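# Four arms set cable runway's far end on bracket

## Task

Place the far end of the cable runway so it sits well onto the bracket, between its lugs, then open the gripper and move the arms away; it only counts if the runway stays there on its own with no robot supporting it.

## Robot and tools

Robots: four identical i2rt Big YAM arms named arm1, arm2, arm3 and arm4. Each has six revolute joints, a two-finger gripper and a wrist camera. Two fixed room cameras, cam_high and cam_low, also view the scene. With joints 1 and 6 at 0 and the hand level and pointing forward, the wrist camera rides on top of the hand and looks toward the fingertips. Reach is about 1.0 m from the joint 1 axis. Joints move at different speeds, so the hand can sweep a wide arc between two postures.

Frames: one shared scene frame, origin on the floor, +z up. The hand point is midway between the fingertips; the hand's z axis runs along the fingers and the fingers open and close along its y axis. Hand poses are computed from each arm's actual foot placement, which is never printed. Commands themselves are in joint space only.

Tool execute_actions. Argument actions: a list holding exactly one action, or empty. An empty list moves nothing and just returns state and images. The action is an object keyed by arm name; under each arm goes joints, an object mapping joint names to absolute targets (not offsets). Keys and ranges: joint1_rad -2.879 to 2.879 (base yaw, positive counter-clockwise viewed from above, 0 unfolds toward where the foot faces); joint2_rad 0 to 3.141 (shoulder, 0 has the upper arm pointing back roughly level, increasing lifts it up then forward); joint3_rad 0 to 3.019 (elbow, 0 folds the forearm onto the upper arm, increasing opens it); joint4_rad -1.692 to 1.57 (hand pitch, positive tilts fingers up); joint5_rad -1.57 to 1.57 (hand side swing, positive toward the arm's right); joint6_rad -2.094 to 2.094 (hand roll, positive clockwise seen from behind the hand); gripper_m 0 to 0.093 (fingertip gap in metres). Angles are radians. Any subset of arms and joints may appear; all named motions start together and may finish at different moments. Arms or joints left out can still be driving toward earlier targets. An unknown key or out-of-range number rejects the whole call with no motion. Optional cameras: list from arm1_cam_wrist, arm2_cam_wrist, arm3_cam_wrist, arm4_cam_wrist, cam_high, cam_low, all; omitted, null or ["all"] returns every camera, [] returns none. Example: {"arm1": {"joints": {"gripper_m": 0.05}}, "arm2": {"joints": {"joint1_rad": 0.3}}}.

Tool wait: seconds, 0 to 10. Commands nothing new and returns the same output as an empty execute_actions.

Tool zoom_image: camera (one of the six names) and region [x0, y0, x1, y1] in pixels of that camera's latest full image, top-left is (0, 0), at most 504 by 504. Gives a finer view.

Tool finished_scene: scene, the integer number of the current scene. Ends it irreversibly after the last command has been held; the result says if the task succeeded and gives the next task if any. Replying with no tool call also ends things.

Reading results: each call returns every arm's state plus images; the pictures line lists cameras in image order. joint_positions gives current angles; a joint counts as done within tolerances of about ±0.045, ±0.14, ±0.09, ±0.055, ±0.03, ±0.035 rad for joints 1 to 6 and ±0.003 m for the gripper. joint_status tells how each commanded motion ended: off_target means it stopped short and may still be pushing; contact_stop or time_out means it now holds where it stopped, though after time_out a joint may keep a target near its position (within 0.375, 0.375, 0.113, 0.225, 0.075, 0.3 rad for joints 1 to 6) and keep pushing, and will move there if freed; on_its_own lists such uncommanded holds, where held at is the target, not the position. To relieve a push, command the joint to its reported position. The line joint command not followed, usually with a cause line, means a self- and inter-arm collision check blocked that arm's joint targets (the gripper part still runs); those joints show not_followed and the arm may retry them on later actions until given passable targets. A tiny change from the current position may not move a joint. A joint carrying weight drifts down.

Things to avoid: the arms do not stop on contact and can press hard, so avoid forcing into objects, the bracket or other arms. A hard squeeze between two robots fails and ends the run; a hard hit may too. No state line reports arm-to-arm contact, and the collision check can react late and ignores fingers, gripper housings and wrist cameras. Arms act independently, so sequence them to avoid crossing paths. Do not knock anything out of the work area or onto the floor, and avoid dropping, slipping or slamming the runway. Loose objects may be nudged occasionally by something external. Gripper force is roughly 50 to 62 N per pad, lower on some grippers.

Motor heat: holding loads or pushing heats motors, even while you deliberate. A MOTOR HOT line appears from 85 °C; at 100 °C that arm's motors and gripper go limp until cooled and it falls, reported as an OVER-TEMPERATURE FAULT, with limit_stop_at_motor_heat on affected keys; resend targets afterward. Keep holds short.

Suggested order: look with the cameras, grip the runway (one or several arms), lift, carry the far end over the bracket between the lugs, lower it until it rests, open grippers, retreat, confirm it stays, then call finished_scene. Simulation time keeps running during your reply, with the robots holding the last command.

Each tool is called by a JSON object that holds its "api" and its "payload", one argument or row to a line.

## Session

{"api": "execute_actions", "payload": {
  "actions": []
}}

Scene clock: 0.00 s.
Motor temperatures (°C, as the motors report them): arm1=[33 31 41 33 32 33] | arm2=[31 31 40 34 34 33] | arm3=[32 44 47 32 31 33] | arm4=[34 47 46 33 34 34]
arm1.joint_positions: joint1_rad=-0.193 joint2_rad=+0.471 joint3_rad=+1.407 joint4_rad=-1.341 joint5_rad=-0.024 joint6_rad=-0.197 gripper_m=+0.094
arm1.joint_status: not commanded
arm1.hand: x=-0.9378 y=-0.3219 z=+1.3742 quat_wxyz=(-0.474, +0.542, -0.636, -0.277) (m; scene frame)
arm2.joint_positions: joint1_rad=-0.378 joint2_rad=+0.481 joint3_rad=+1.399 joint4_rad=-1.287 joint5_rad=-0.159 joint6_rad=+0.019 gripper_m=+0.094
arm2.joint_status: not commanded
arm2.hand: x=-0.3499 y=+0.3578 z=+1.3487 quat_wxyz=(-0.365, -0.672, -0.468, +0.442) (m; scene frame)
arm3.joint_positions: joint1_rad=+0.402 joint2_rad=+0.552 joint3_rad=+1.400 joint4_rad=-1.380 joint5_rad=+0.284 joint6_rad=-0.323 gripper_m=+0.095
arm3.joint_status: not commanded
arm3.hand: x=+0.5615 y=-0.3490 z=+1.3466 quat_wxyz=(-0.393, +0.788, -0.351, -0.319) (m; scene frame)
arm4.joint_positions: joint1_rad=-0.321 joint2_rad=+0.523 joint3_rad=+1.437 joint4_rad=-1.150 joint5_rad=+0.121 joint6_rad=-0.188 gripper_m=+0.095
arm4.joint_status: not commanded
arm4.hand: x=+1.1552 y=+0.3075 z=+1.4310 quat_wxyz=(-0.298, -0.591, -0.519, +0.541) (m; scene frame)
pictures: arm1_cam_wrist, arm2_cam_wrist, arm3_cam_wrist, arm4_cam_wrist, cam_high, cam_low
Images, in order (width x height): arm1_cam_wrist 504x504, arm2_cam_wrist 504x504, arm3_cam_wrist 504x504, arm4_cam_wrist 504x504, cam_high 896x504, cam_low 896x504.

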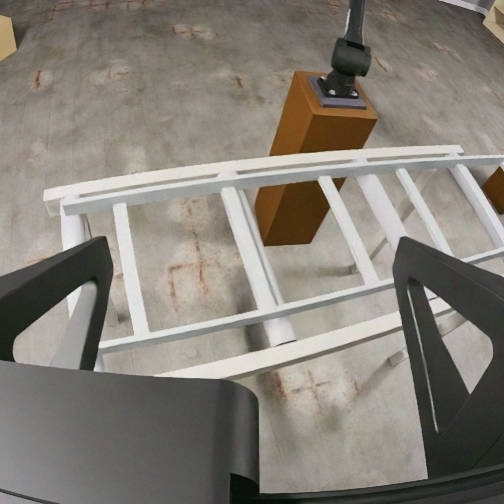

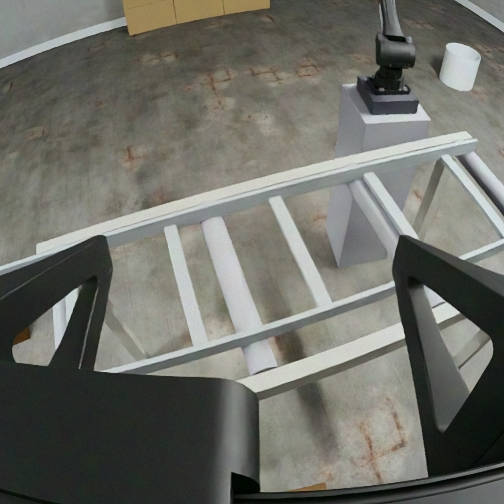

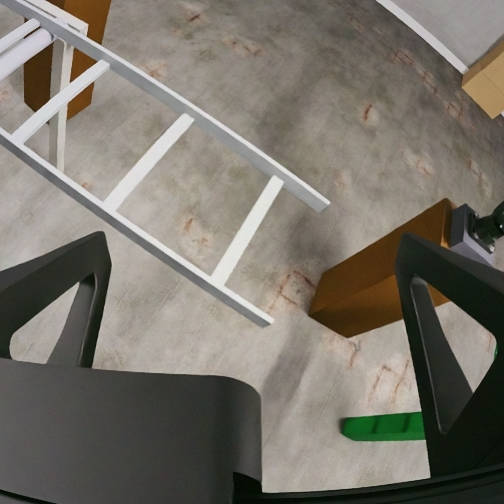

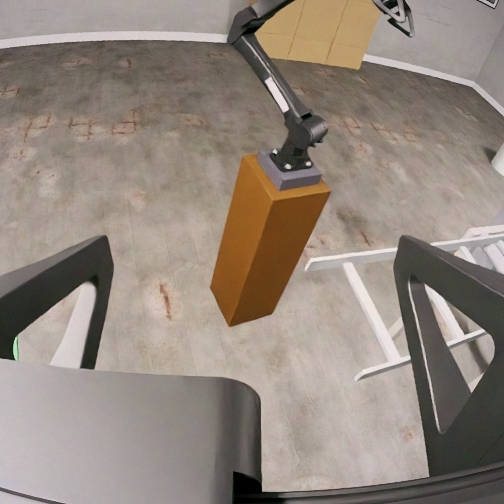

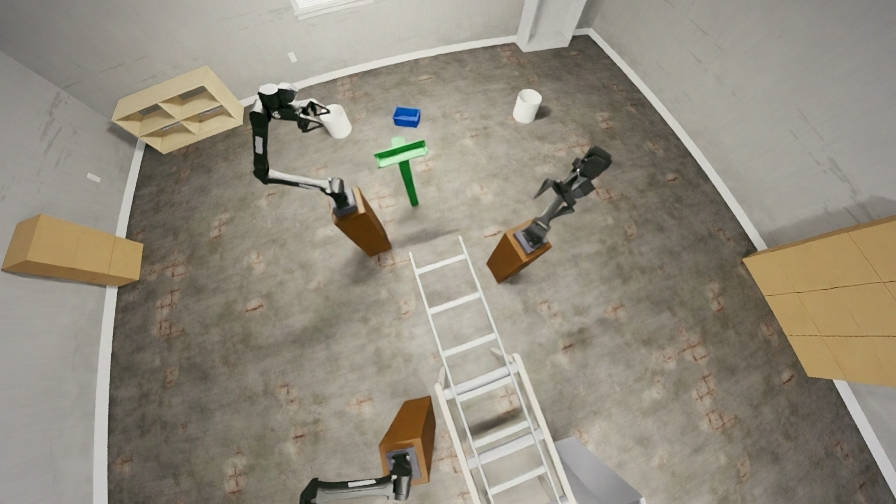

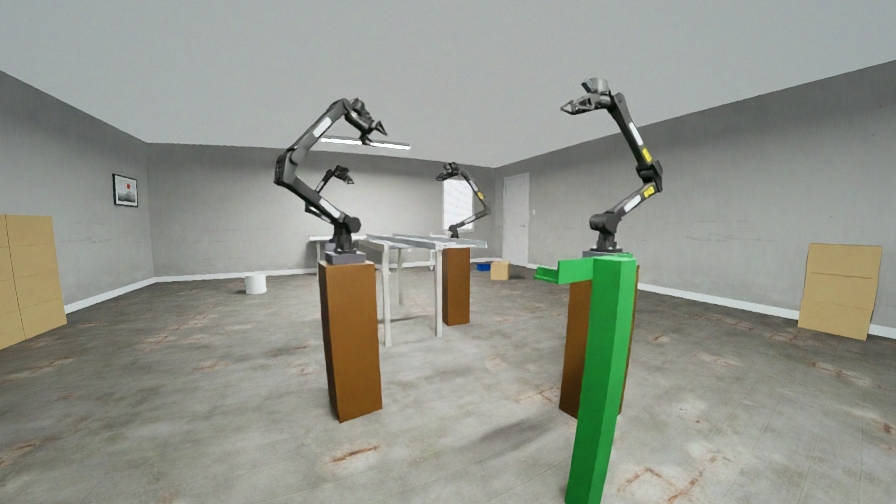

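{"api": "execute_actions", "payload": {
  "actions": [
    {"arm3": {"joints": {"joint1_rad": 0.511, "joint2_rad": 2.34, "joint3_rad": 2.39, "joint4_rad": -1.585, "joint5_rad": 0, "joint6_rad": 0.704, "gripper_m": 0.093}}, "arm4": {"joints": {"joint1_rad": -0.77, "joint2_rad": 2.08, "joint3_rad": 1.94, "joint4_rad": -1.41, "joint5_rad": 0, "joint6_rad": -0.664, "gripper_m": 0.093}}}
  ],
  "cameras": ["arm3_cam_wrist", "arm4_cam_wrist", "cam_high"]
}}

Scene clock: 28.13 s.
Motor temperatures (°C, as the motors report them): arm1=[33 31 45 33 32 33] | arm2=[31 31 44 35 34 33] | arm3=[32 43 52 32 31 33] | arm4=[34 47 51 33 34 34]
arm1.joint_positions: joint1_rad=-0.193 joint2_rad=+0.471 joint3_rad=+1.407 joint4_rad=-1.341 joint5_rad=-0.024 joint6_rad=-0.197 gripper_m=+0.094
arm1.joint_status: not commanded
arm1.hand: x=-0.9378 y=-0.3219 z=+1.3742 quat_wxyz=(-0.474, +0.542, -0.636, -0.277) (m; scene frame)
arm2.joint_positions: joint1_rad=-0.378 joint2_rad=+0.481 joint3_rad=+1.399 joint4_rad=-1.287 joint5_rad=-0.159 joint6_rad=+0.019 gripper_m=+0.094
arm2.joint_status: not commanded
arm2.hand: x=-0.3499 y=+0.3578 z=+1.3487 quat_wxyz=(-0.365, -0.672, -0.468, +0.442) (m; scene frame)
arm3.joint_positions: joint1_rad=+0.504 joint2_rad=+2.337 joint3_rad=+2.349 joint4_rad=-1.574 joint5_rad=+0.002 joint6_rad=+0.695 gripper_m=+0.093
arm3.joint_status: all done
arm3.hand: x=+0.1690 y=+0.0172 z=+0.9130 quat_wxyz=(+0.005, +0.703, -0.711, -0.007) (m; scene frame)
arm4.joint_positions: joint1_rad=-0.767 joint2_rad=+2.101 joint3_rad=+1.907 joint4_rad=-1.394 joint5_rad=+0.001 joint6_rad=-0.650 gripper_m=+0.093
arm4.joint_status: all done
arm4.hand: x=+0.8219 y=-0.0046 z=+0.9089 quat_wxyz=(+0.003, -0.713, -0.701, -0.011) (m; scene frame)
pictures: arm3_cam_wrist, arm4_cam_wrist, cam_high
Images, in order (width x height): arm3_cam_wrist 504x504, arm4_cam_wrist 504x504, cam_high 896x504.

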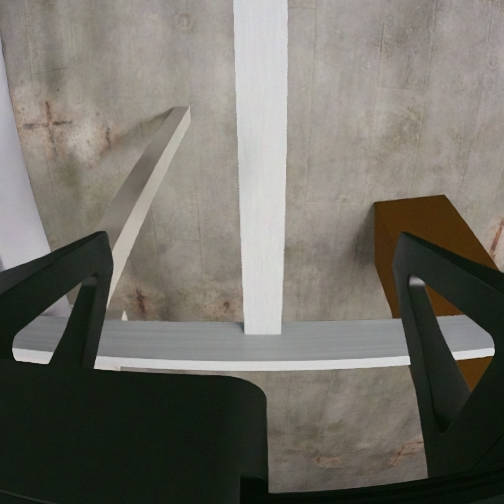

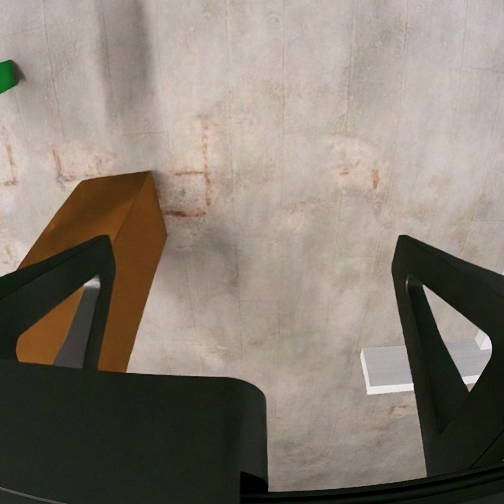

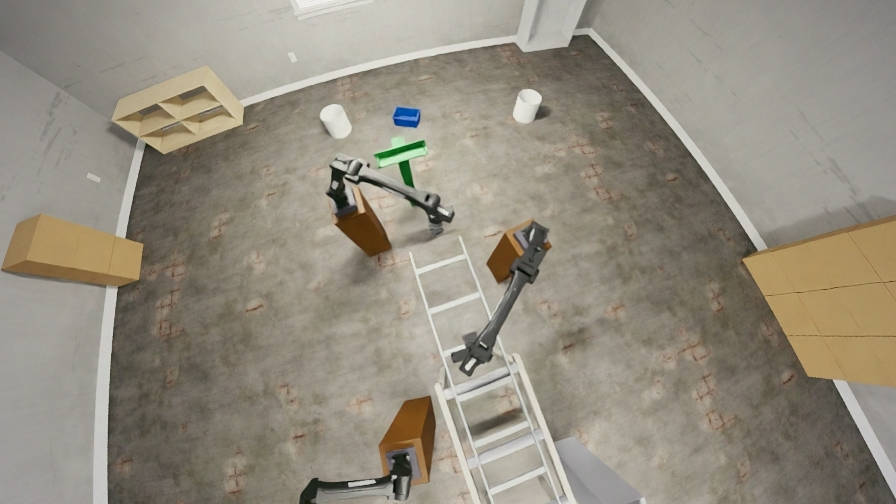

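{"api": "execute_actions", "payload": {
  "actions": [
    {"arm3": {"joints": {"joint1_rad": 0.492, "joint2_rad": 2.385, "joint3_rad": 2.11, "joint4_rad": -1.30, "joint5_rad": 0, "joint6_rad": 0.69, "gripper_m": 0.093}}}
  ],
  "cameras": ["arm3_cam_wrist"]
}}

Scene clock: 39.67 s.
Motor temperatures (°C, as the motors report them): arm1=[33 31 46 33 32 33] | arm2=[31 31 45 35 34 33] | arm3=[32 47 55 32 31 33] | arm4=[34 51 53 33 34 34]
arm1.joint_positions: joint1_rad=-0.193 joint2_rad=+0.471 joint3_rad=+1.407 joint4_rad=-1.341 joint5_rad=-0.024 joint6_rad=-0.197 gripper_m=+0.094
arm1.joint_status: not commanded
arm1.hand: x=-0.9378 y=-0.3219 z=+1.3742 quat_wxyz=(-0.474, +0.542, -0.636, -0.277) (m; scene frame)
arm2.joint_positions: joint1_rad=-0.378 joint2_rad=+0.481 joint3_rad=+1.399 joint4_rad=-1.287 joint5_rad=-0.159 joint6_rad=+0.019 gripper_m=+0.094
arm2.joint_status: not commanded
arm2.hand: x=-0.3499 y=+0.3578 z=+1.3487 quat_wxyz=(-0.365, -0.672, -0.468, +0.442) (m; scene frame)
arm3.joint_positions: joint1_rad=+0.503 joint2_rad=+2.395 joint3_rad=+2.105 joint4_rad=-1.314 joint5_rad=+0.002 joint6_rad=+0.695 gripper_m=+0.093
arm3.joint_status: all done
arm3.hand: x=+0.1768 y=+0.0067 z=+0.7810 quat_wxyz=(+0.007, +0.703, -0.711, +0.014) (m; scene frame)
arm4.joint_positions: joint1_rad=-0.767 joint2_rad=+2.101 joint3_rad=+1.907 joint4_rad=-1.394 joint5_rad=+0.001 joint6_rad=-0.650 gripper_m=+0.093
arm4.joint_status: not commanded
arm4.hand: x=+0.8219 y=-0.0046 z=+0.9089 quat_wxyz=(+0.003, -0.713, -0.701, -0.011) (m; scene frame)
pictures: arm3_cam_wrist
Images, in order (width x height): arm3_cam_wrist 504x504.

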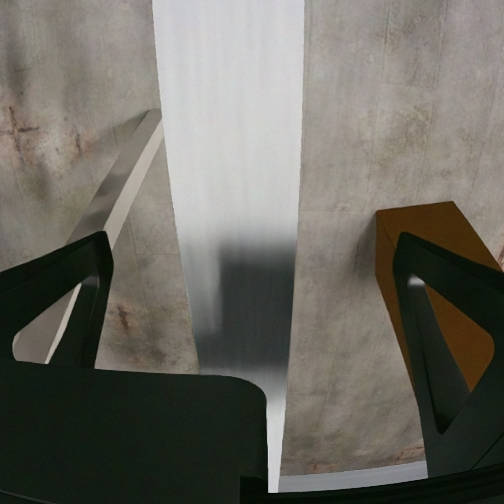

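{"api": "execute_actions", "payload": {
  "actions": [
    {"arm3": {"joints": {"gripper_m": 0.0}}}
  ],
  "cameras": []
}}

{"api": "execute_actions", "payload": {
  "actions": [
    {"arm3": {"joints": {"joint1_rad": 0.24, "joint2_rad": 2.08, "joint3_rad": 1.60, "joint4_rad": -1.065, "joint5_rad": 0, "joint6_rad": 0.424, "gripper_m": 0.0}}}
  ],
  "cameras": ["arm4_cam_wrist", "cam_high"]
}}

Scene clock: 51.10 s.
Motor temperatures (°C, as the motors report them): arm1=[33 31 46 33 32 33] | arm2=[31 31 45 35 34 33] | arm3=[32 50 54 32 31 33] | arm4=[34 54 54 33 34 34]
arm1.joint_positions: joint1_rad=-0.193 joint2_rad=+0.471 joint3_rad=+1.407 joint4_rad=-1.341 joint5_rad=-0.024 joint6_rad=-0.197 gripper_m=+0.094
arm1.joint_status: not commanded
arm1.hand: x=-0.9378 y=-0.3219 z=+1.3742 quat_wxyz=(-0.474, +0.542, -0.636, -0.277) (m; scene frame)
arm2.joint_positions: joint1_rad=-0.378 joint2_rad=+0.481 joint3_rad=+1.399 joint4_rad=-1.287 joint5_rad=-0.159 joint6_rad=+0.019 gripper_m=+0.094
arm2.joint_status: not commanded
arm2.hand: x=-0.3499 y=+0.3578 z=+1.3487 quat_wxyz=(-0.365, -0.672, -0.468, +0.442) (m; scene frame)
arm3.joint_positions: joint1_rad=+0.503 joint2_rad=+2.395 joint3_rad=+2.105 joint4_rad=-1.306 joint5_rad=-0.004 joint6_rad=+0.678 gripper_m=+0.024
arm3.joint_status: gripper_m off_target (ended at +0.024, target +0.000)
arm3.hand: x=+0.1743 y=+0.0072 z=+0.7810 quat_wxyz=(+0.009, +0.709, -0.705, +0.009) (m; scene frame)
arm4.joint_positions: joint1_rad=-0.767 joint2_rad=+2.101 joint3_rad=+1.907 joint4_rad=-1.394 joint5_rad=+0.001 joint6_rad=-0.650 gripper_m=+0.093
arm4.joint_status: not commanded
arm4.hand: x=+0.8219 y=-0.0046 z=+0.9089 quat_wxyz=(+0.003, -0.713, -0.701, -0.011) (m; scene frame)
pictures: none
No camera images: the call's "cameras" was empty. Leave "cameras" out to get every camera's image.

Scene clock: 53.17 s.
Motor temperatures (°C, as the motors report them): arm1=[33 31 46 33 32 33] | arm2=[31 31 45 35 34 33] | arm3=[32 51 54 32 31 34] | arm4=[34 54 54 33 34 34]
arm1.joint_positions: joint1_rad=-0.193 joint2_rad=+0.471 joint3_rad=+1.407 joint4_rad=-1.341 joint5_rad=-0.024 joint6_rad=-0.197 gripper_m=+0.094
arm1.joint_status: not commanded
arm1.hand: x=-0.9378 y=-0.3219 z=+1.3742 quat_wxyz=(-0.474, +0.542, -0.636, -0.277) (m; scene frame)
arm2.joint_positions: joint1_rad=-0.378 joint2_rad=+0.481 joint3_rad=+1.399 joint4_rad=-1.287 joint5_rad=-0.159 joint6_rad=+0.019 gripper_m=+0.094
arm2.joint_status: not commanded
arm2.hand: x=-0.3499 y=+0.3578 z=+1.3487 quat_wxyz=(-0.365, -0.672, -0.468, +0.442) (m; scene frame)
arm3.joint_positions: joint1_rad=+0.212 joint2_rad=+2.155 joint3_rad=+1.556 joint4_rad=-1.051 joint5_rad=+0.005 joint6_rad=+0.403 gripper_m=+0.024
arm3.joint_status: gripper_m off_target (ended at +0.024, target +0.000); the others done
arm3.hand: x=+0.3981 y=-0.0005 z=+0.7435 quat_wxyz=(+0.019, +0.703, -0.711, +0.035) (m; scene frame)
arm4.joint_positions: joint1_rad=-0.767 joint2_rad=+2.101 joint3_rad=+1.907 joint4_rad=-1.394 joint5_rad=+0.001 joint6_rad=-0.650 gripper_m=+0.093
arm4.joint_status: not commanded
arm4.hand: x=+0.8219 y=-0.0046 z=+0.9089 quat_wxyz=(+0.003, -0.713, -0.701, -0.011) (m; scene frame)
pictures: arm4_cam_wrist, cam_high
Images, in order (width x height): arm4_cam_wrist 504x504, cam_high 896x504.

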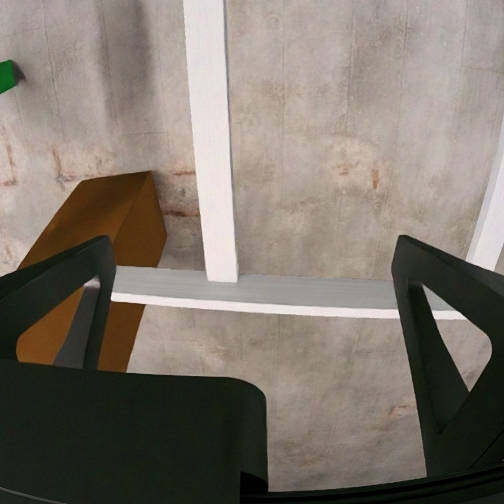

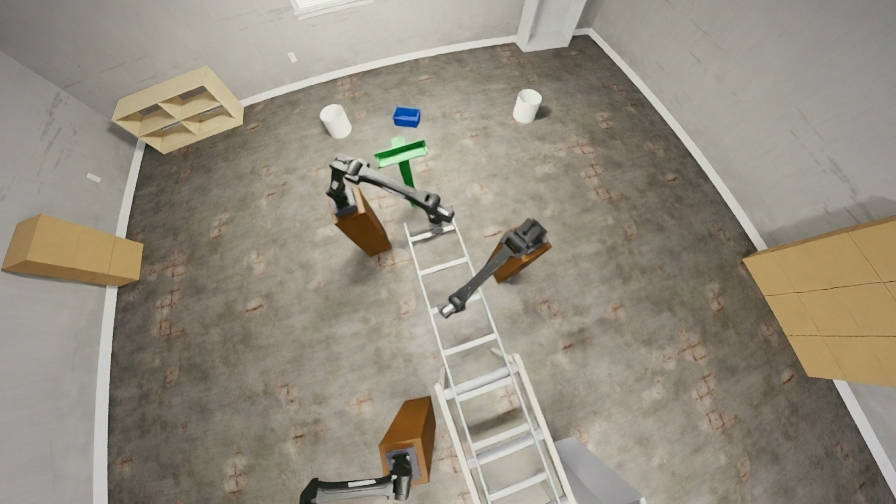

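{"api": "execute_actions", "payload": {
  "actions": [
    {"arm3": {"joints": {"joint1_rad": 0.22, "joint2_rad": 1.93, "joint3_rad": 1.66, "joint4_rad": -1.065, "joint5_rad": 0, "joint6_rad": 0.40, "gripper_m": 0.0}}, "arm4": {"joints": {"joint1_rad": -0.72, "joint2_rad": 2.07, "joint3_rad": 1.75, "joint4_rad": -1.24, "joint5_rad": 0, "joint6_rad": -0.63, "gripper_m": 0.093}}}
  ],
  "cameras": ["arm4_cam_wrist", "cam_low"]
}}

Scene clock: 67.43 s.
Motor temperatures (°C, as the motors report them): arm1=[33 31 47 33 32 33] | arm2=[31 31 45 35 34 33] | arm3=[32 54 57 32 31 34] | arm4=[34 56 55 33 34 34]
arm1.joint_positions: joint1_rad=-0.193 joint2_rad=+0.471 joint3_rad=+1.407 joint4_rad=-1.341 joint5_rad=-0.024 joint6_rad=-0.197 gripper_m=+0.094
arm1.joint_status: not commanded
arm1.hand: x=-0.9378 y=-0.3219 z=+1.3742 quat_wxyz=(-0.474, +0.542, -0.636, -0.277) (m; scene frame)
arm2.joint_positions: joint1_rad=-0.378 joint2_rad=+0.481 joint3_rad=+1.399 joint4_rad=-1.287 joint5_rad=-0.159 joint6_rad=+0.019 gripper_m=+0.094
arm2.joint_status: not commanded
arm2.hand: x=-0.3499 y=+0.3578 z=+1.3487 quat_wxyz=(-0.365, -0.672, -0.468, +0.442) (m; scene frame)
arm3.joint_positions: joint1_rad=+0.212 joint2_rad=+2.082 joint3_rad=+1.556 joint4_rad=-1.075 joint5_rad=+0.005 joint6_rad=+0.395 gripper_m=+0.024
arm3.joint_status: joint2_rad time_out (moved -0.073 of -0.225); joint3_rad time_out (moved +0.000 of +0.104); gripper_m off_target (ended at +0.024, target +0.000); the others done
arm3.on_its_own: joint2_rad reads +2.082 and still pushes toward +1.930 since a time_out; joint3_rad reads +1.556 and still pushes toward +1.660 since a time_out
arm3.hand: x=+0.3964 y=+0.0051 z=+0.7852 quat_wxyz=(+0.010, +0.706, -0.708, +0.012) (m; scene frame)
arm4.joint_positions: joint1_rad=-0.714 joint2_rad=+2.090 joint3_rad=+1.739 joint4_rad=-1.259 joint5_rad=+0.001 joint6_rad=-0.644 gripper_m=+0.093
arm4.joint_status: all done
arm4.hand: x=+0.8632 y=-0.0045 z=+0.8544 quat_wxyz=(+0.005, -0.696, -0.717, -0.021) (m; scene frame)
pictures: arm4_cam_wrist, cam_low
Images, in order (width x height): arm4_cam_wrist 504x504, cam_low 896x504.

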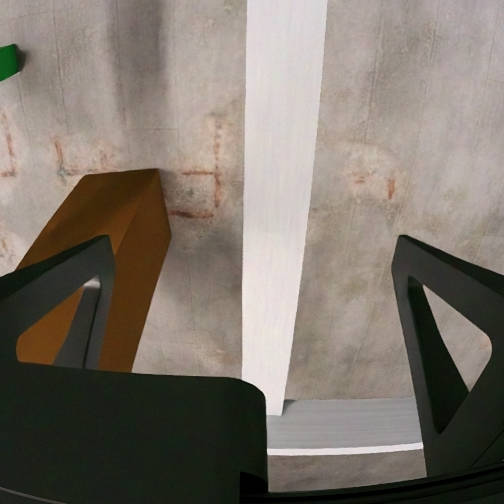

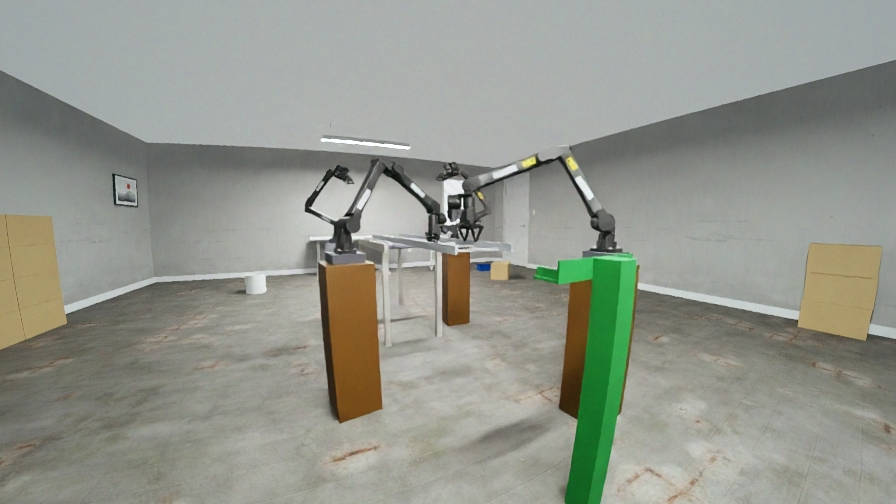

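{"api": "execute_actions", "payload": {
  "actions": [
    {"arm4": {"joints": {"joint1_rad": -0.735, "joint2_rad": 2.155, "joint3_rad": 1.69, "joint4_rad": -1.08, "joint5_rad": 0, "joint6_rad": -0.60, "gripper_m": 0.093}}}
  ],
  "cameras": ["arm4_cam_wrist"]
}}

{"api": "execute_actions", "payload": {
  "actions": [
    {"arm4": {"joints": {"gripper_m": 0.0}}}
  ],
  "cameras": ["cam_high"]
}}

{"api": "zoom_image", "payload": {
  "camera": "cam_high",
  "region": [340, 110, 500, 270]
}}

Scene clock: 77.70 s.
Motor temperatures (°C, as the motors report them): arm1=[33 31 47 33 32 33] | arm2=[31 31 45 35 34 33] | arm3=[32 58 63 32 31 33] | arm4=[34 57 53 33 34 34]
arm1.joint_positions: joint1_rad=-0.193 joint2_rad=+0.471 joint3_rad=+1.407 joint4_rad=-1.341 joint5_rad=-0.024 joint6_rad=-0.197 gripper_m=+0.094
arm1.joint_status: not commanded
arm1.hand: x=-0.9378 y=-0.3219 z=+1.3742 quat_wxyz=(-0.474, +0.542, -0.636, -0.277) (m; scene frame)
arm2.joint_positions: joint1_rad=-0.378 joint2_rad=+0.481 joint3_rad=+1.399 joint4_rad=-1.287 joint5_rad=-0.159 joint6_rad=+0.019 gripper_m=+0.094
arm2.joint_status: not commanded
arm2.hand: x=-0.3499 y=+0.3578 z=+1.3487 quat_wxyz=(-0.365, -0.672, -0.468, +0.442) (m; scene frame)
arm3.joint_positions: joint1_rad=+0.212 joint2_rad=+2.082 joint3_rad=+1.556 joint4_rad=-1.075 joint5_rad=+0.005 joint6_rad=+0.395 gripper_m=+0.024
arm3.joint_status: not commanded
arm3.on_its_own: joint2_rad reads +2.082 and still pushes toward +1.930 since a time_out; joint3_rad reads +1.556 and still pushes toward +1.660 since a time_out
arm3.hand: x=+0.3964 y=+0.0051 z=+0.7852 quat_wxyz=(+0.010, +0.706, -0.708, +0.012) (m; scene frame)
arm4.joint_positions: joint1_rad=-0.732 joint2_rad=+2.156 joint3_rad=+1.682 joint4_rad=-1.098 joint5_rad=+0.001 joint6_rad=-0.614 gripper_m=+0.093
arm4.joint_status: all done
arm4.hand: x=+0.8487 y=-0.0054 z=+0.7943 quat_wxyz=(+0.002, -0.714, -0.700, -0.002) (m; scene frame)
pictures: arm4_cam_wrist
Images, in order (width x height): arm4_cam_wrist 504x504.

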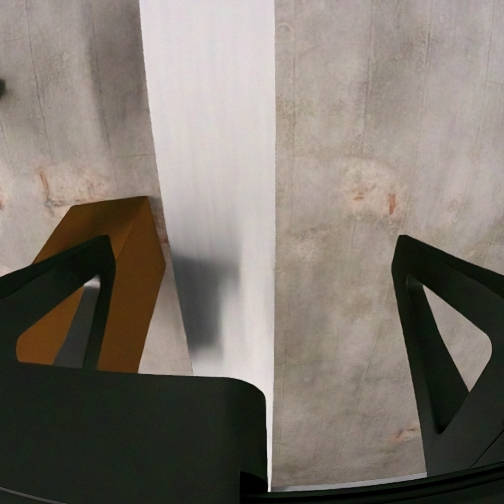

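Scene clock: 78.40 s.
Motor temperatures (°C, as the motors report them): arm1=[33 31 47 33 32 33] | arm2=[31 31 45 35 34 33] | arm3=[32 58 63 32 31 33] | arm4=[34 57 53 33 34 34]
arm1.joint_positions: joint1_rad=-0.193 joint2_rad=+0.471 joint3_rad=+1.407 joint4_rad=-1.341 joint5_rad=-0.024 joint6_rad=-0.197 gripper_m=+0.094
arm1.joint_status: not commanded
arm1.hand: x=-0.9378 y=-0.3219 z=+1.3742 quat_wxyz=(-0.474, +0.542, -0.636, -0.277) (m; scene frame)
arm2.joint_positions: joint1_rad=-0.378 joint2_rad=+0.481 joint3_rad=+1.399 joint4_rad=-1.287 joint5_rad=-0.159 joint6_rad=+0.019 gripper_m=+0.094
arm2.joint_status: not commanded
arm2.hand: x=-0.3499 y=+0.3578 z=+1.3487 quat_wxyz=(-0.365, -0.672, -0.468, +0.442) (m; scene frame)
arm3.joint_positions: joint1_rad=+0.215 joint2_rad=+2.082 joint3_rad=+1.556 joint4_rad=-1.073 joint5_rad=+0.004 joint6_rad=+0.399 gripper_m=+0.024
arm3.joint_status: not commanded
arm3.on_its_own: joint2_rad reads +2.082 and still pushes toward +1.930 since a time_out; joint3_rad reads +1.556 and still pushes toward +1.660 since a time_out
arm3.hand: x=+0.3945 y=+0.0047 z=+0.7852 quat_wxyz=(+0.010, +0.705, -0.709, +0.011) (m; scene frame)
arm4.joint_positions: joint1_rad=-0.726 joint2_rad=+2.156 joint3_rad=+1.677 joint4_rad=-1.098 joint5_rad=-0.005 joint6_rad=-0.624 gripper_m=+0.025
arm4.joint_status: gripper_m off_target (ended at +0.025, target +0.000)
arm4.hand: x=+0.8537 y=-0.0063 z=+0.7923 quat_wxyz=(-0.001, -0.708, -0.706, -0.005) (m; scene frame)
pictures: cam_high
Images, in order (width x height): cam_high 896x504.

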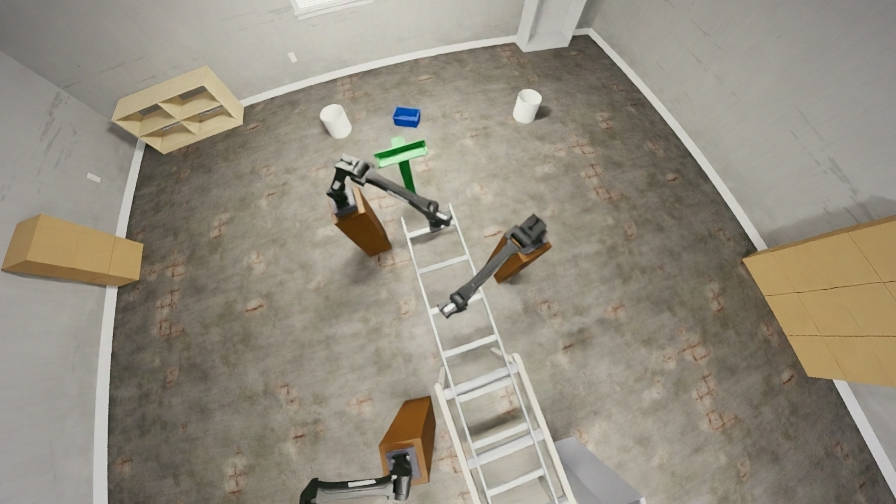

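Region (340, 110, 500, 270) of cam_high's 896x504 image, scaled by 3.150, with more detail than that image has.

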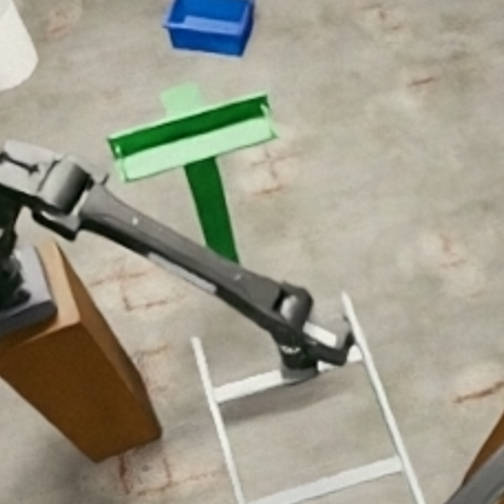

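{"api": "execute_actions", "payload": {
  "actions": [
    {"arm3": {"joints": {"joint1_rad": -0.12, "joint2_rad": 1.85, "joint3_rad": 1.50, "joint4_rad": -1.04, "joint5_rad": 0, "joint6_rad": 0.06, "gripper_m": 0.0}}, "arm4": {"joints": {"joint1_rad": -0.43, "joint2_rad": 1.79, "joint3_rad": 1.39, "joint4_rad": -0.99, "joint5_rad": 0, "joint6_rad": -0.29, "gripper_m": 0.0}}}
  ],
  "cameras": []
}}

Scene clock: 96.23 s.
Motor temperatures (°C, as the motors report them): arm1=[33 31 47 33 32 33] | arm2=[31 31 45 35 34 33] | arm3=[32 62 68 32 31 34] | arm4=[34 57 53 33 34 34]
arm1.joint_positions: joint1_rad=-0.193 joint2_rad=+0.471 joint3_rad=+1.407 joint4_rad=-1.341 joint5_rad=-0.024 joint6_rad=-0.197 gripper_m=+0.094
arm1.joint_status: not commanded
arm1.hand: x=-0.9378 y=-0.3219 z=+1.3742 quat_wxyz=(-0.474, +0.542, -0.636, -0.277) (m; scene frame)
arm2.joint_positions: joint1_rad=-0.378 joint2_rad=+0.481 joint3_rad=+1.399 joint4_rad=-1.287 joint5_rad=-0.159 joint6_rad=+0.019 gripper_m=+0.094
arm2.joint_status: not commanded
arm2.hand: x=-0.3499 y=+0.3578 z=+1.3487 quat_wxyz=(-0.365, -0.672, -0.468, +0.442) (m; scene frame)
arm3.joint_positions: joint1_rad=-0.121 joint2_rad=+1.989 joint3_rad=+1.424 joint4_rad=-1.035 joint5_rad=+0.001 joint6_rad=+0.060 gripper_m=+0.024
arm3.joint_status: gripper_m off_target (ended at +0.024, target +0.000); the others done
arm3.hand: x=+0.5881 y=+0.0123 z=+0.7916 quat_wxyz=(+0.015, +0.707, -0.707, +0.008) (m; scene frame)
arm4.joint_positions: joint1_rad=-0.435 joint2_rad=+1.914 joint3_rad=+1.305 joint4_rad=-0.980 joint5_rad=+0.006 joint6_rad=-0.343 gripper_m=+0.025
arm4.joint_status: joint6_rad off_target (ended at -0.343, target -0.290); gripper_m off_target (ended at +0.025, target +0.000); the others done
arm4.hand: x=+1.0467 y=+0.0073 z=+0.8063 quat_wxyz=(+0.008, -0.704, -0.710, -0.009) (m; scene frame)
pictures: none
No camera images: the call's "cameras" was empty. Leave "cameras" out to get every camera's image.

{"api": "execute_actions", "payload": {
  "actions": [
    {"arm3": {"joints": {"joint1_rad": -0.46, "joint2_rad": 1.88, "joint3_rad": 1.65, "joint4_rad": -1.116, "joint5_rad": 0, "joint6_rad": -0.26, "gripper_m": 0.0}}, "arm4": {"joints": {"joint1_rad": -0.055, "joint2_rad": 1.64, "joint3_rad": 1.26, "joint4_rad": -0.98, "joint5_rad": 0, "joint6_rad": 0.09, "gripper_m": 0.0}}}
  ],
  "cameras": ["cam_high", "cam_low"]
}}

{"api": "zoom_image", "payload": {
  "camera": "cam_high",
  "region": [350, 110, 470, 230]
}}

{"api": "zoom_image", "payload": {
  "camera": "cam_low",
  "region": [480, 210, 680, 310]
}}

Scene clock: 108.90 s.
Motor temperatures (°C, as the motors report them): arm1=[33 31 47 33 32 33] | arm2=[31 31 46 35 34 33] | arm3=[32 62 68 32 31 34] | arm4=[34 60 58 33 34 34]
arm1.joint_positions: joint1_rad=-0.193 joint2_rad=+0.471 joint3_rad=+1.407 joint4_rad=-1.341 joint5_rad=-0.024 joint6_rad=-0.197 gripper_m=+0.094
arm1.joint_status: not commanded
arm1.hand: x=-0.9378 y=-0.3219 z=+1.3742 quat_wxyz=(-0.474, +0.542, -0.636, -0.277) (m; scene frame)
arm2.joint_positions: joint1_rad=-0.378 joint2_rad=+0.481 joint3_rad=+1.399 joint4_rad=-1.287 joint5_rad=-0.159 joint6_rad=+0.019 gripper_m=+0.094
arm2.joint_status: not commanded
arm2.hand: x=-0.3499 y=+0.3578 z=+1.3487 quat_wxyz=(-0.365, -0.672, -0.468, +0.442) (m; scene frame)
arm3.joint_positions: joint1_rad=-0.458 joint2_rad=+2.011 joint3_rad=+1.552 joint4_rad=-1.134 joint5_rad=+0.010 joint6_rad=-0.278 gripper_m=+0.024
arm3.joint_status: joint3_rad time_out (moved +0.128 of +0.226); gripper_m off_target (ended at +0.024, target +0.000); the others done
arm3.on_its_own: joint3_rad reads +1.552 and still pushes toward +1.650 since a time_out
arm3.hand: x=+0.7823 y=+0.0187 z=+0.8193 quat_wxyz=(+0.014, +0.707, -0.707, +0.007) (m; scene frame)
arm4.joint_positions: joint1_rad=-0.058 joint2_rad=+1.760 joint3_rad=+1.184 joint4_rad=-0.984 joint5_rad=-0.005 joint6_rad=+0.031 gripper_m=+0.025
arm4.joint_status: joint6_rad off_target (ended at +0.031, target +0.090); gripper_m off_target (ended at +0.025, target +0.000); the others done
arm4.hand: x=+1.2404 y=+0.0177 z=+0.8418 quat_wxyz=(-0.004, -0.704, -0.711, +0.000) (m; scene frame)
pictures: cam_high, cam_low
Images, in order (width x height): cam_high 896x504, cam_low 896x504.

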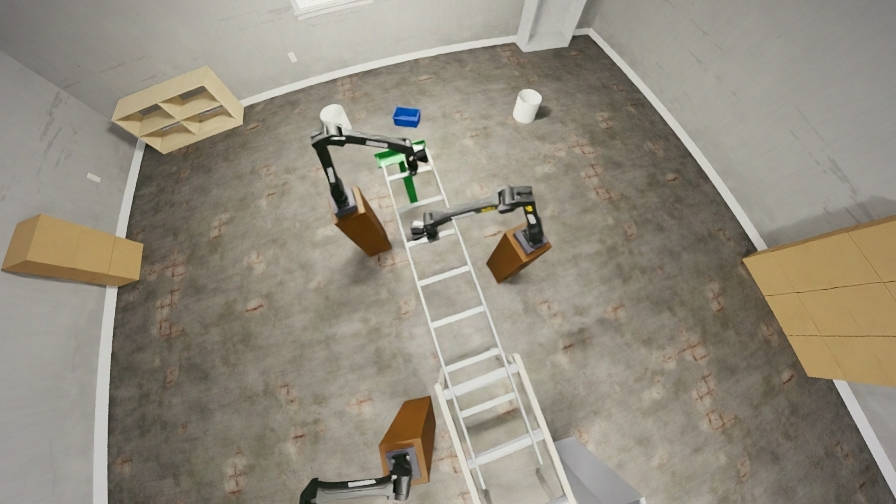

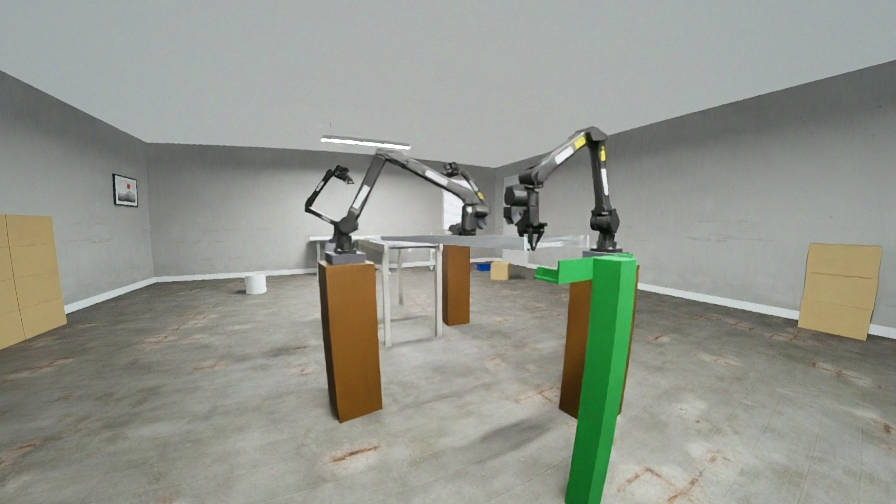

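Region (350, 110, 470, 230) of cam_high's 896x504 image, scaled by 4.200, with more detail than that image has.

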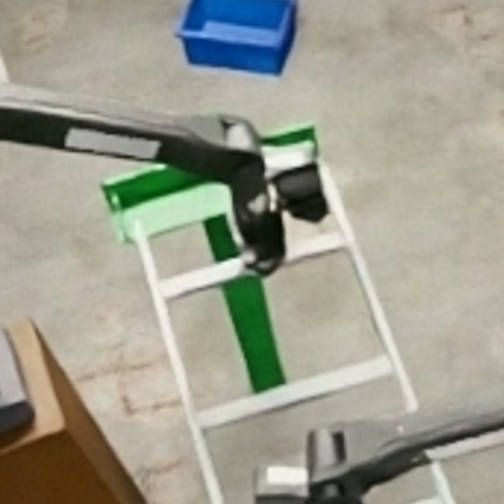

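Region (480, 210, 680, 310) of cam_low's 896x504 image, scaled by 2.520, with more detail than that image has.

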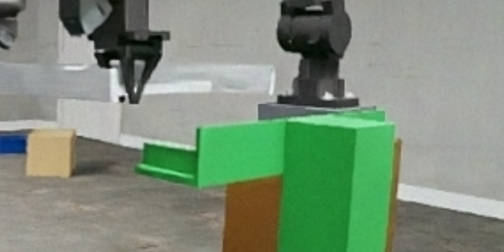

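{"api": "execute_actions", "payload": {
  "actions": [
    {"arm3": {"joints": {"joint1_rad": -0.675, "joint2_rad": 2.05, "joint3_rad": 1.92, "joint4_rad": -1.20, "joint5_rad": 0, "joint6_rad": -0.47, "gripper_m": 0.0}}, "arm4": {"joints": {"joint1_rad": 0.242, "joint2_rad": 1.70, "joint3_rad": 1.30, "joint4_rad": -0.97, "joint5_rad": 0, "joint6_rad": 0.39, "gripper_m": 0.0}}}
  ],
  "cameras": ["cam_high", "cam_low"]
}}

{"api": "zoom_image", "payload": {
  "camera": "cam_high",
  "region": [350, 110, 470, 230]
}}

{"api": "zoom_image", "payload": {
  "camera": "cam_low",
  "region": [480, 210, 680, 310]
}}

Scene clock: 140.77 s.
Motor temperatures (°C, as the motors report them): arm1=[33 31 48 34 32 33] | arm2=[31 31 46 35 34 33] | arm3=[32 64 74 32 31 34] | arm4=[34 62 62 33 34 35]
arm1.joint_positions: joint1_rad=-0.193 joint2_rad=+0.471 joint3_rad=+1.407 joint4_rad=-1.341 joint5_rad=-0.024 joint6_rad=-0.197 gripper_m=+0.094
arm1.joint_status: not commanded
arm1.hand: x=-0.9378 y=-0.3219 z=+1.3742 quat_wxyz=(-0.474, +0.542, -0.636, -0.277) (m; scene frame)
arm2.joint_positions: joint1_rad=-0.378 joint2_rad=+0.481 joint3_rad=+1.399 joint4_rad=-1.287 joint5_rad=-0.159 joint6_rad=+0.019 gripper_m=+0.094
arm2.joint_status: not commanded
arm2.hand: x=-0.3499 y=+0.3578 z=+1.3487 quat_wxyz=(-0.365, -0.672, -0.468, +0.442) (m; scene frame)
arm3.joint_positions: joint1_rad=-0.661 joint2_rad=+2.174 joint3_rad=+1.794 joint4_rad=-1.205 joint5_rad=-0.008 joint6_rad=-0.496 gripper_m=+0.024
arm3.joint_status: joint3_rad time_out (moved +0.242 of +0.368); gripper_m off_target (ended at +0.024, target +0.000); the others done
arm3.on_its_own: joint3_rad reads +1.794 and still pushes toward +1.907 since a time_out
arm3.hand: x=+0.9175 y=+0.0313 z=+0.8043 quat_wxyz=(+0.014, +0.712, -0.702, -0.005) (m; scene frame)
arm4.joint_positions: joint1_rad=+0.232 joint2_rad=+1.803 joint3_rad=+1.188 joint4_rad=-0.966 joint5_rad=+0.015 joint6_rad=+0.313 gripper_m=+0.025
arm4.joint_status: joint3_rad time_out (moved +0.004 of +0.116); joint6_rad time_out (moved +0.281 of +0.359); gripper_m off_target (ended at +0.025, target +0.000); the others done
arm4.on_its_own: joint3_rad reads +1.188 and still pushes toward +1.300 since a time_out; joint6_rad reads +0.313 and still pushes toward +0.390 since a time_out
arm4.hand: x=+1.3750 y=+0.0407 z=+0.8235 quat_wxyz=(+0.009, -0.700, -0.714, +0.002) (m; scene frame)
pictures: cam_high, cam_low
Images, in order (width x height): cam_high 896x504, cam_low 896x504.

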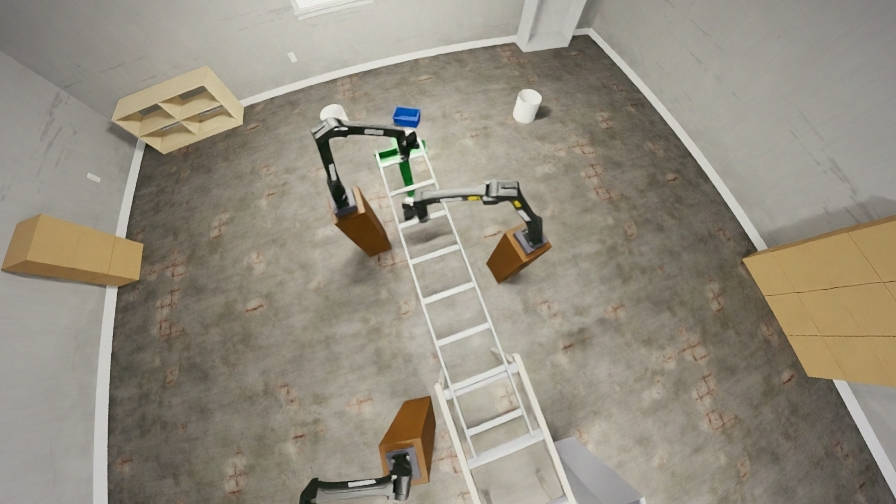

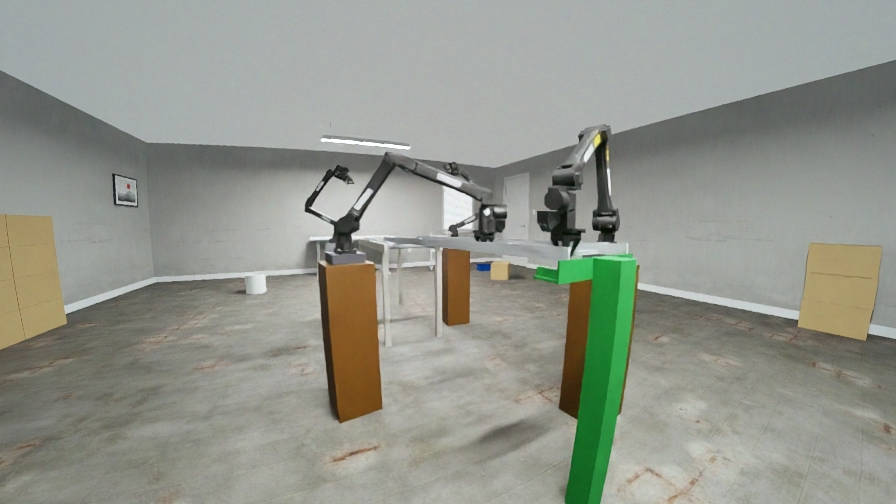

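Region (350, 110, 470, 230) of cam_high's 896x504 image, scaled by 4.200, with more detail than that image has.

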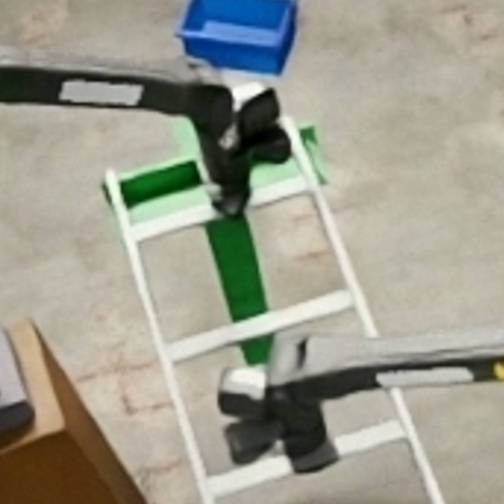

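Region (480, 210, 680, 310) of cam_low's 896x504 image, scaled by 2.520, with more detail than that image has.

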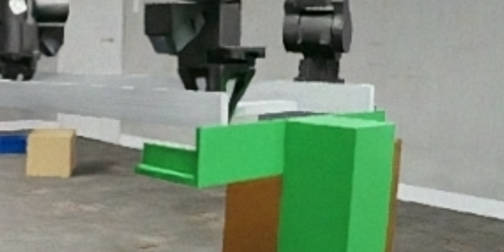

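{"api": "execute_actions", "payload": {
  "actions": [
    {"arm3": {"joints": {"joint1_rad": -0.645, "joint2_rad": 2.05, "joint3_rad": 1.88, "joint4_rad": -1.24, "joint5_rad": 0, "joint6_rad": -0.48, "gripper_m": 0.0}}, "arm4": {"joints": {"joint1_rad": 0.205, "joint2_rad": 1.70, "joint3_rad": 1.27, "joint4_rad": -0.895, "joint5_rad": 0, "joint6_rad": 0.33, "gripper_m": 0.0}}}
  ],
  "cameras": []
}}

Scene clock: 148.87 s.
Motor temperatures (°C, as the motors report them): arm1=[33 31 48 34 32 33] | arm2=[31 31 46 35 34 33] | arm3=[32 65 76 32 31 34] | arm4=[34 63 64 33 34 35]
arm1.joint_positions: joint1_rad=-0.193 joint2_rad=+0.471 joint3_rad=+1.407 joint4_rad=-1.341 joint5_rad=-0.024 joint6_rad=-0.197 gripper_m=+0.094
arm1.joint_status: not commanded
arm1.hand: x=-0.9378 y=-0.3219 z=+1.3742 quat_wxyz=(-0.474, +0.542, -0.636, -0.277) (m; scene frame)
arm2.joint_positions: joint1_rad=-0.378 joint2_rad=+0.481 joint3_rad=+1.399 joint4_rad=-1.287 joint5_rad=-0.159 joint6_rad=+0.019 gripper_m=+0.094
arm2.joint_status: not commanded
arm2.hand: x=-0.3499 y=+0.3578 z=+1.3487 quat_wxyz=(-0.365, -0.672, -0.468, +0.442) (m; scene frame)
arm3.joint_positions: joint1_rad=-0.659 joint2_rad=+2.174 joint3_rad=+1.794 joint4_rad=-1.225 joint5_rad=-0.005 joint6_rad=-0.492 gripper_m=+0.024
arm3.joint_status: gripper_m off_target (ended at +0.024, target +0.000); the others done
arm3.hand: x=+0.9146 y=+0.0271 z=+0.8045 quat_wxyz=(+0.024, +0.712, -0.702, +0.000) (m; scene frame)
arm4.joint_positions: joint1_rad=+0.221 joint2_rad=+1.803 joint3_rad=+1.188 joint4_rad=-0.940 joint5_rad=+0.010 joint6_rad=+0.301 gripper_m=+0.025
arm4.joint_status: gripper_m off_target (ended at +0.025, target +0.000); the others done
arm4.hand: x=+1.3727 y=+0.0333 z=+0.8235 quat_wxyz=(-0.003, -0.700, -0.714, +0.006) (m; scene frame)
pictures: none
No camera images: the call's "cameras" was empty. Leave "cameras" out to get every camera's image.

{"api": "execute_actions", "payload": {
  "actions": [
    {"arm3": {"joints": {"joint1_rad": -0.645, "joint2_rad": 2.14, "joint3_rad": 1.84, "joint4_rad": -1.22, "joint5_rad": 0, "joint6_rad": -0.48, "gripper_m": 0.0}}, "arm4": {"joints": {"joint1_rad": 0.205, "joint2_rad": 1.80, "joint3_rad": 1.23, "joint4_rad": -0.85, "joint5_rad": 0, "joint6_rad": 0.32, "gripper_m": 0.0}}}
  ],
  "cameras": ["cam_high", "cam_low"]
}}

{"api": "zoom_image", "payload": {
  "camera": "cam_high",
  "region": [350, 110, 470, 230]
}}

{"api": "zoom_image", "payload": {
  "camera": "cam_low",
  "region": [480, 210, 680, 310]
}}

Scene clock: 158.40 s.
Motor temperatures (°C, as the motors report them): arm1=[33 31 48 34 32 33] | arm2=[31 31 46 35 34 33] | arm3=[32 66 75 32 31 34] | arm4=[34 63 64 33 34 35]
arm1.joint_positions: joint1_rad=-0.193 joint2_rad=+0.471 joint3_rad=+1.407 joint4_rad=-1.341 joint5_rad=-0.024 joint6_rad=-0.197 gripper_m=+0.094
arm1.joint_status: not commanded
arm1.hand: x=-0.9378 y=-0.3219 z=+1.3742 quat_wxyz=(-0.474, +0.542, -0.636, -0.277) (m; scene frame)
arm2.joint_positions: joint1_rad=-0.378 joint2_rad=+0.481 joint3_rad=+1.399 joint4_rad=-1.287 joint5_rad=-0.159 joint6_rad=+0.019 gripper_m=+0.094
arm2.joint_status: not commanded
arm2.hand: x=-0.3499 y=+0.3578 z=+1.3487 quat_wxyz=(-0.365, -0.672, -0.468, +0.442) (m; scene frame)
arm3.joint_positions: joint1_rad=-0.658 joint2_rad=+2.221 joint3_rad=+1.794 joint4_rad=-1.213 joint5_rad=-0.004 joint6_rad=-0.491 gripper_m=+0.024
arm3.joint_status: gripper_m off_target (ended at +0.024, target +0.000); the others done
arm3.hand: x=+0.9124 y=+0.0244 z=+0.7756 quat_wxyz=(+0.040, +0.711, -0.702, +0.005) (m; scene frame)
arm4.joint_positions: joint1_rad=+0.218 joint2_rad=+1.881 joint3_rad=+1.175 joint4_rad=-0.872 joint5_rad=+0.009 joint6_rad=+0.299 gripper_m=+0.025
arm4.joint_status: gripper_m off_target (ended at +0.025, target +0.000); the others done
arm4.hand: x=+1.3712 y=+0.0327 z=+0.7832 quat_wxyz=(+0.006, -0.701, -0.713, +0.001) (m; scene frame)
pictures: cam_high, cam_low
Images, in order (width x height): cam_high 896x504, cam_low 896x504.

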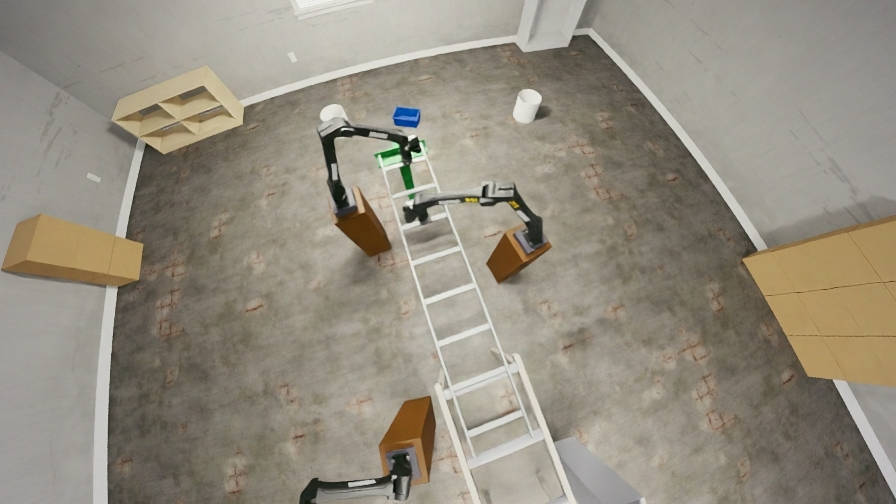

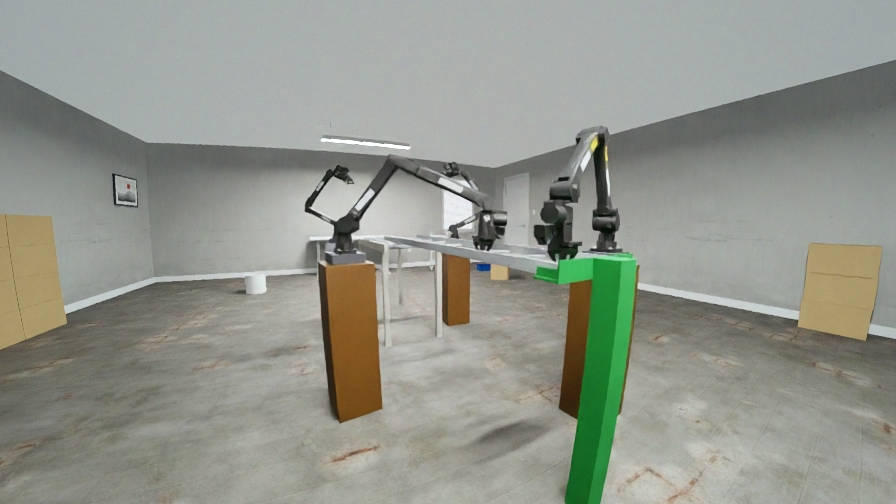

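Region (350, 110, 470, 230) of cam_high's 896x504 image, scaled by 4.200, with more detail than that image has.

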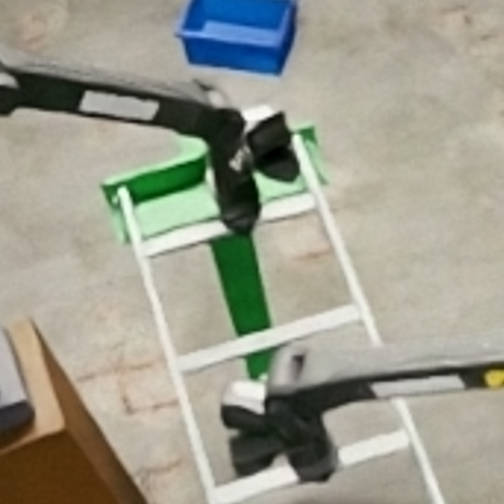

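Region (480, 210, 680, 310) of cam_low's 896x504 image, scaled by 2.520, with more detail than that image has.

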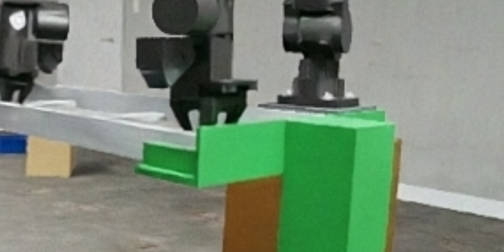

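{"api": "execute_actions", "payload": {
  "actions": [
    {"arm3": {"joints": {"joint2_rad": 2.20, "joint3_rad": 1.80}}, "arm4": {"joints": {"joint2_rad": 1.87, "joint3_rad": 1.19}}}
  ],
  "cameras": []
}}

Scene clock: 163.77 s.
Motor temperatures (°C, as the motors report them): arm1=[33 31 48 34 32 33] | arm2=[31 31 46 35 34 33] | arm3=[32 66 72 32 31 34] | arm4=[34 62 62 33 34 35]
arm1.joint_positions: joint1_rad=-0.193 joint2_rad=+0.471 joint3_rad=+1.407 joint4_rad=-1.341 joint5_rad=-0.024 joint6_rad=-0.197 gripper_m=+0.094
arm1.joint_status: not commanded
arm1.hand: x=-0.9378 y=-0.3219 z=+1.3742 quat_wxyz=(-0.474, +0.542, -0.636, -0.277) (m; scene frame)
arm2.joint_positions: joint1_rad=-0.378 joint2_rad=+0.481 joint3_rad=+1.399 joint4_rad=-1.287 joint5_rad=-0.159 joint6_rad=+0.019 gripper_m=+0.094
arm2.joint_status: not commanded
arm2.hand: x=-0.3499 y=+0.3578 z=+1.3487 quat_wxyz=(-0.365, -0.672, -0.468, +0.442) (m; scene frame)
arm3.joint_positions: joint1_rad=-0.658 joint2_rad=+2.222 joint3_rad=+1.793 joint4_rad=-1.213 joint5_rad=-0.004 joint6_rad=-0.491 gripper_m=+0.024
arm3.joint_status: all done
arm3.hand: x=+0.9120 y=+0.0237 z=+0.7744 quat_wxyz=(+0.041, +0.711, -0.702, +0.005) (m; scene frame)
arm4.joint_positions: joint1_rad=+0.218 joint2_rad=+1.881 joint3_rad=+1.172 joint4_rad=-0.869 joint5_rad=+0.009 joint6_rad=+0.299 gripper_m=+0.025
arm4.joint_status: all done
arm4.hand: x=+1.3709 y=+0.0336 z=+0.7822 quat_wxyz=(+0.007, -0.701, -0.713, +0.000) (m; scene frame)
pictures: none
No camera images: the call's "cameras" was empty. Leave "cameras" out to get every camera's image.


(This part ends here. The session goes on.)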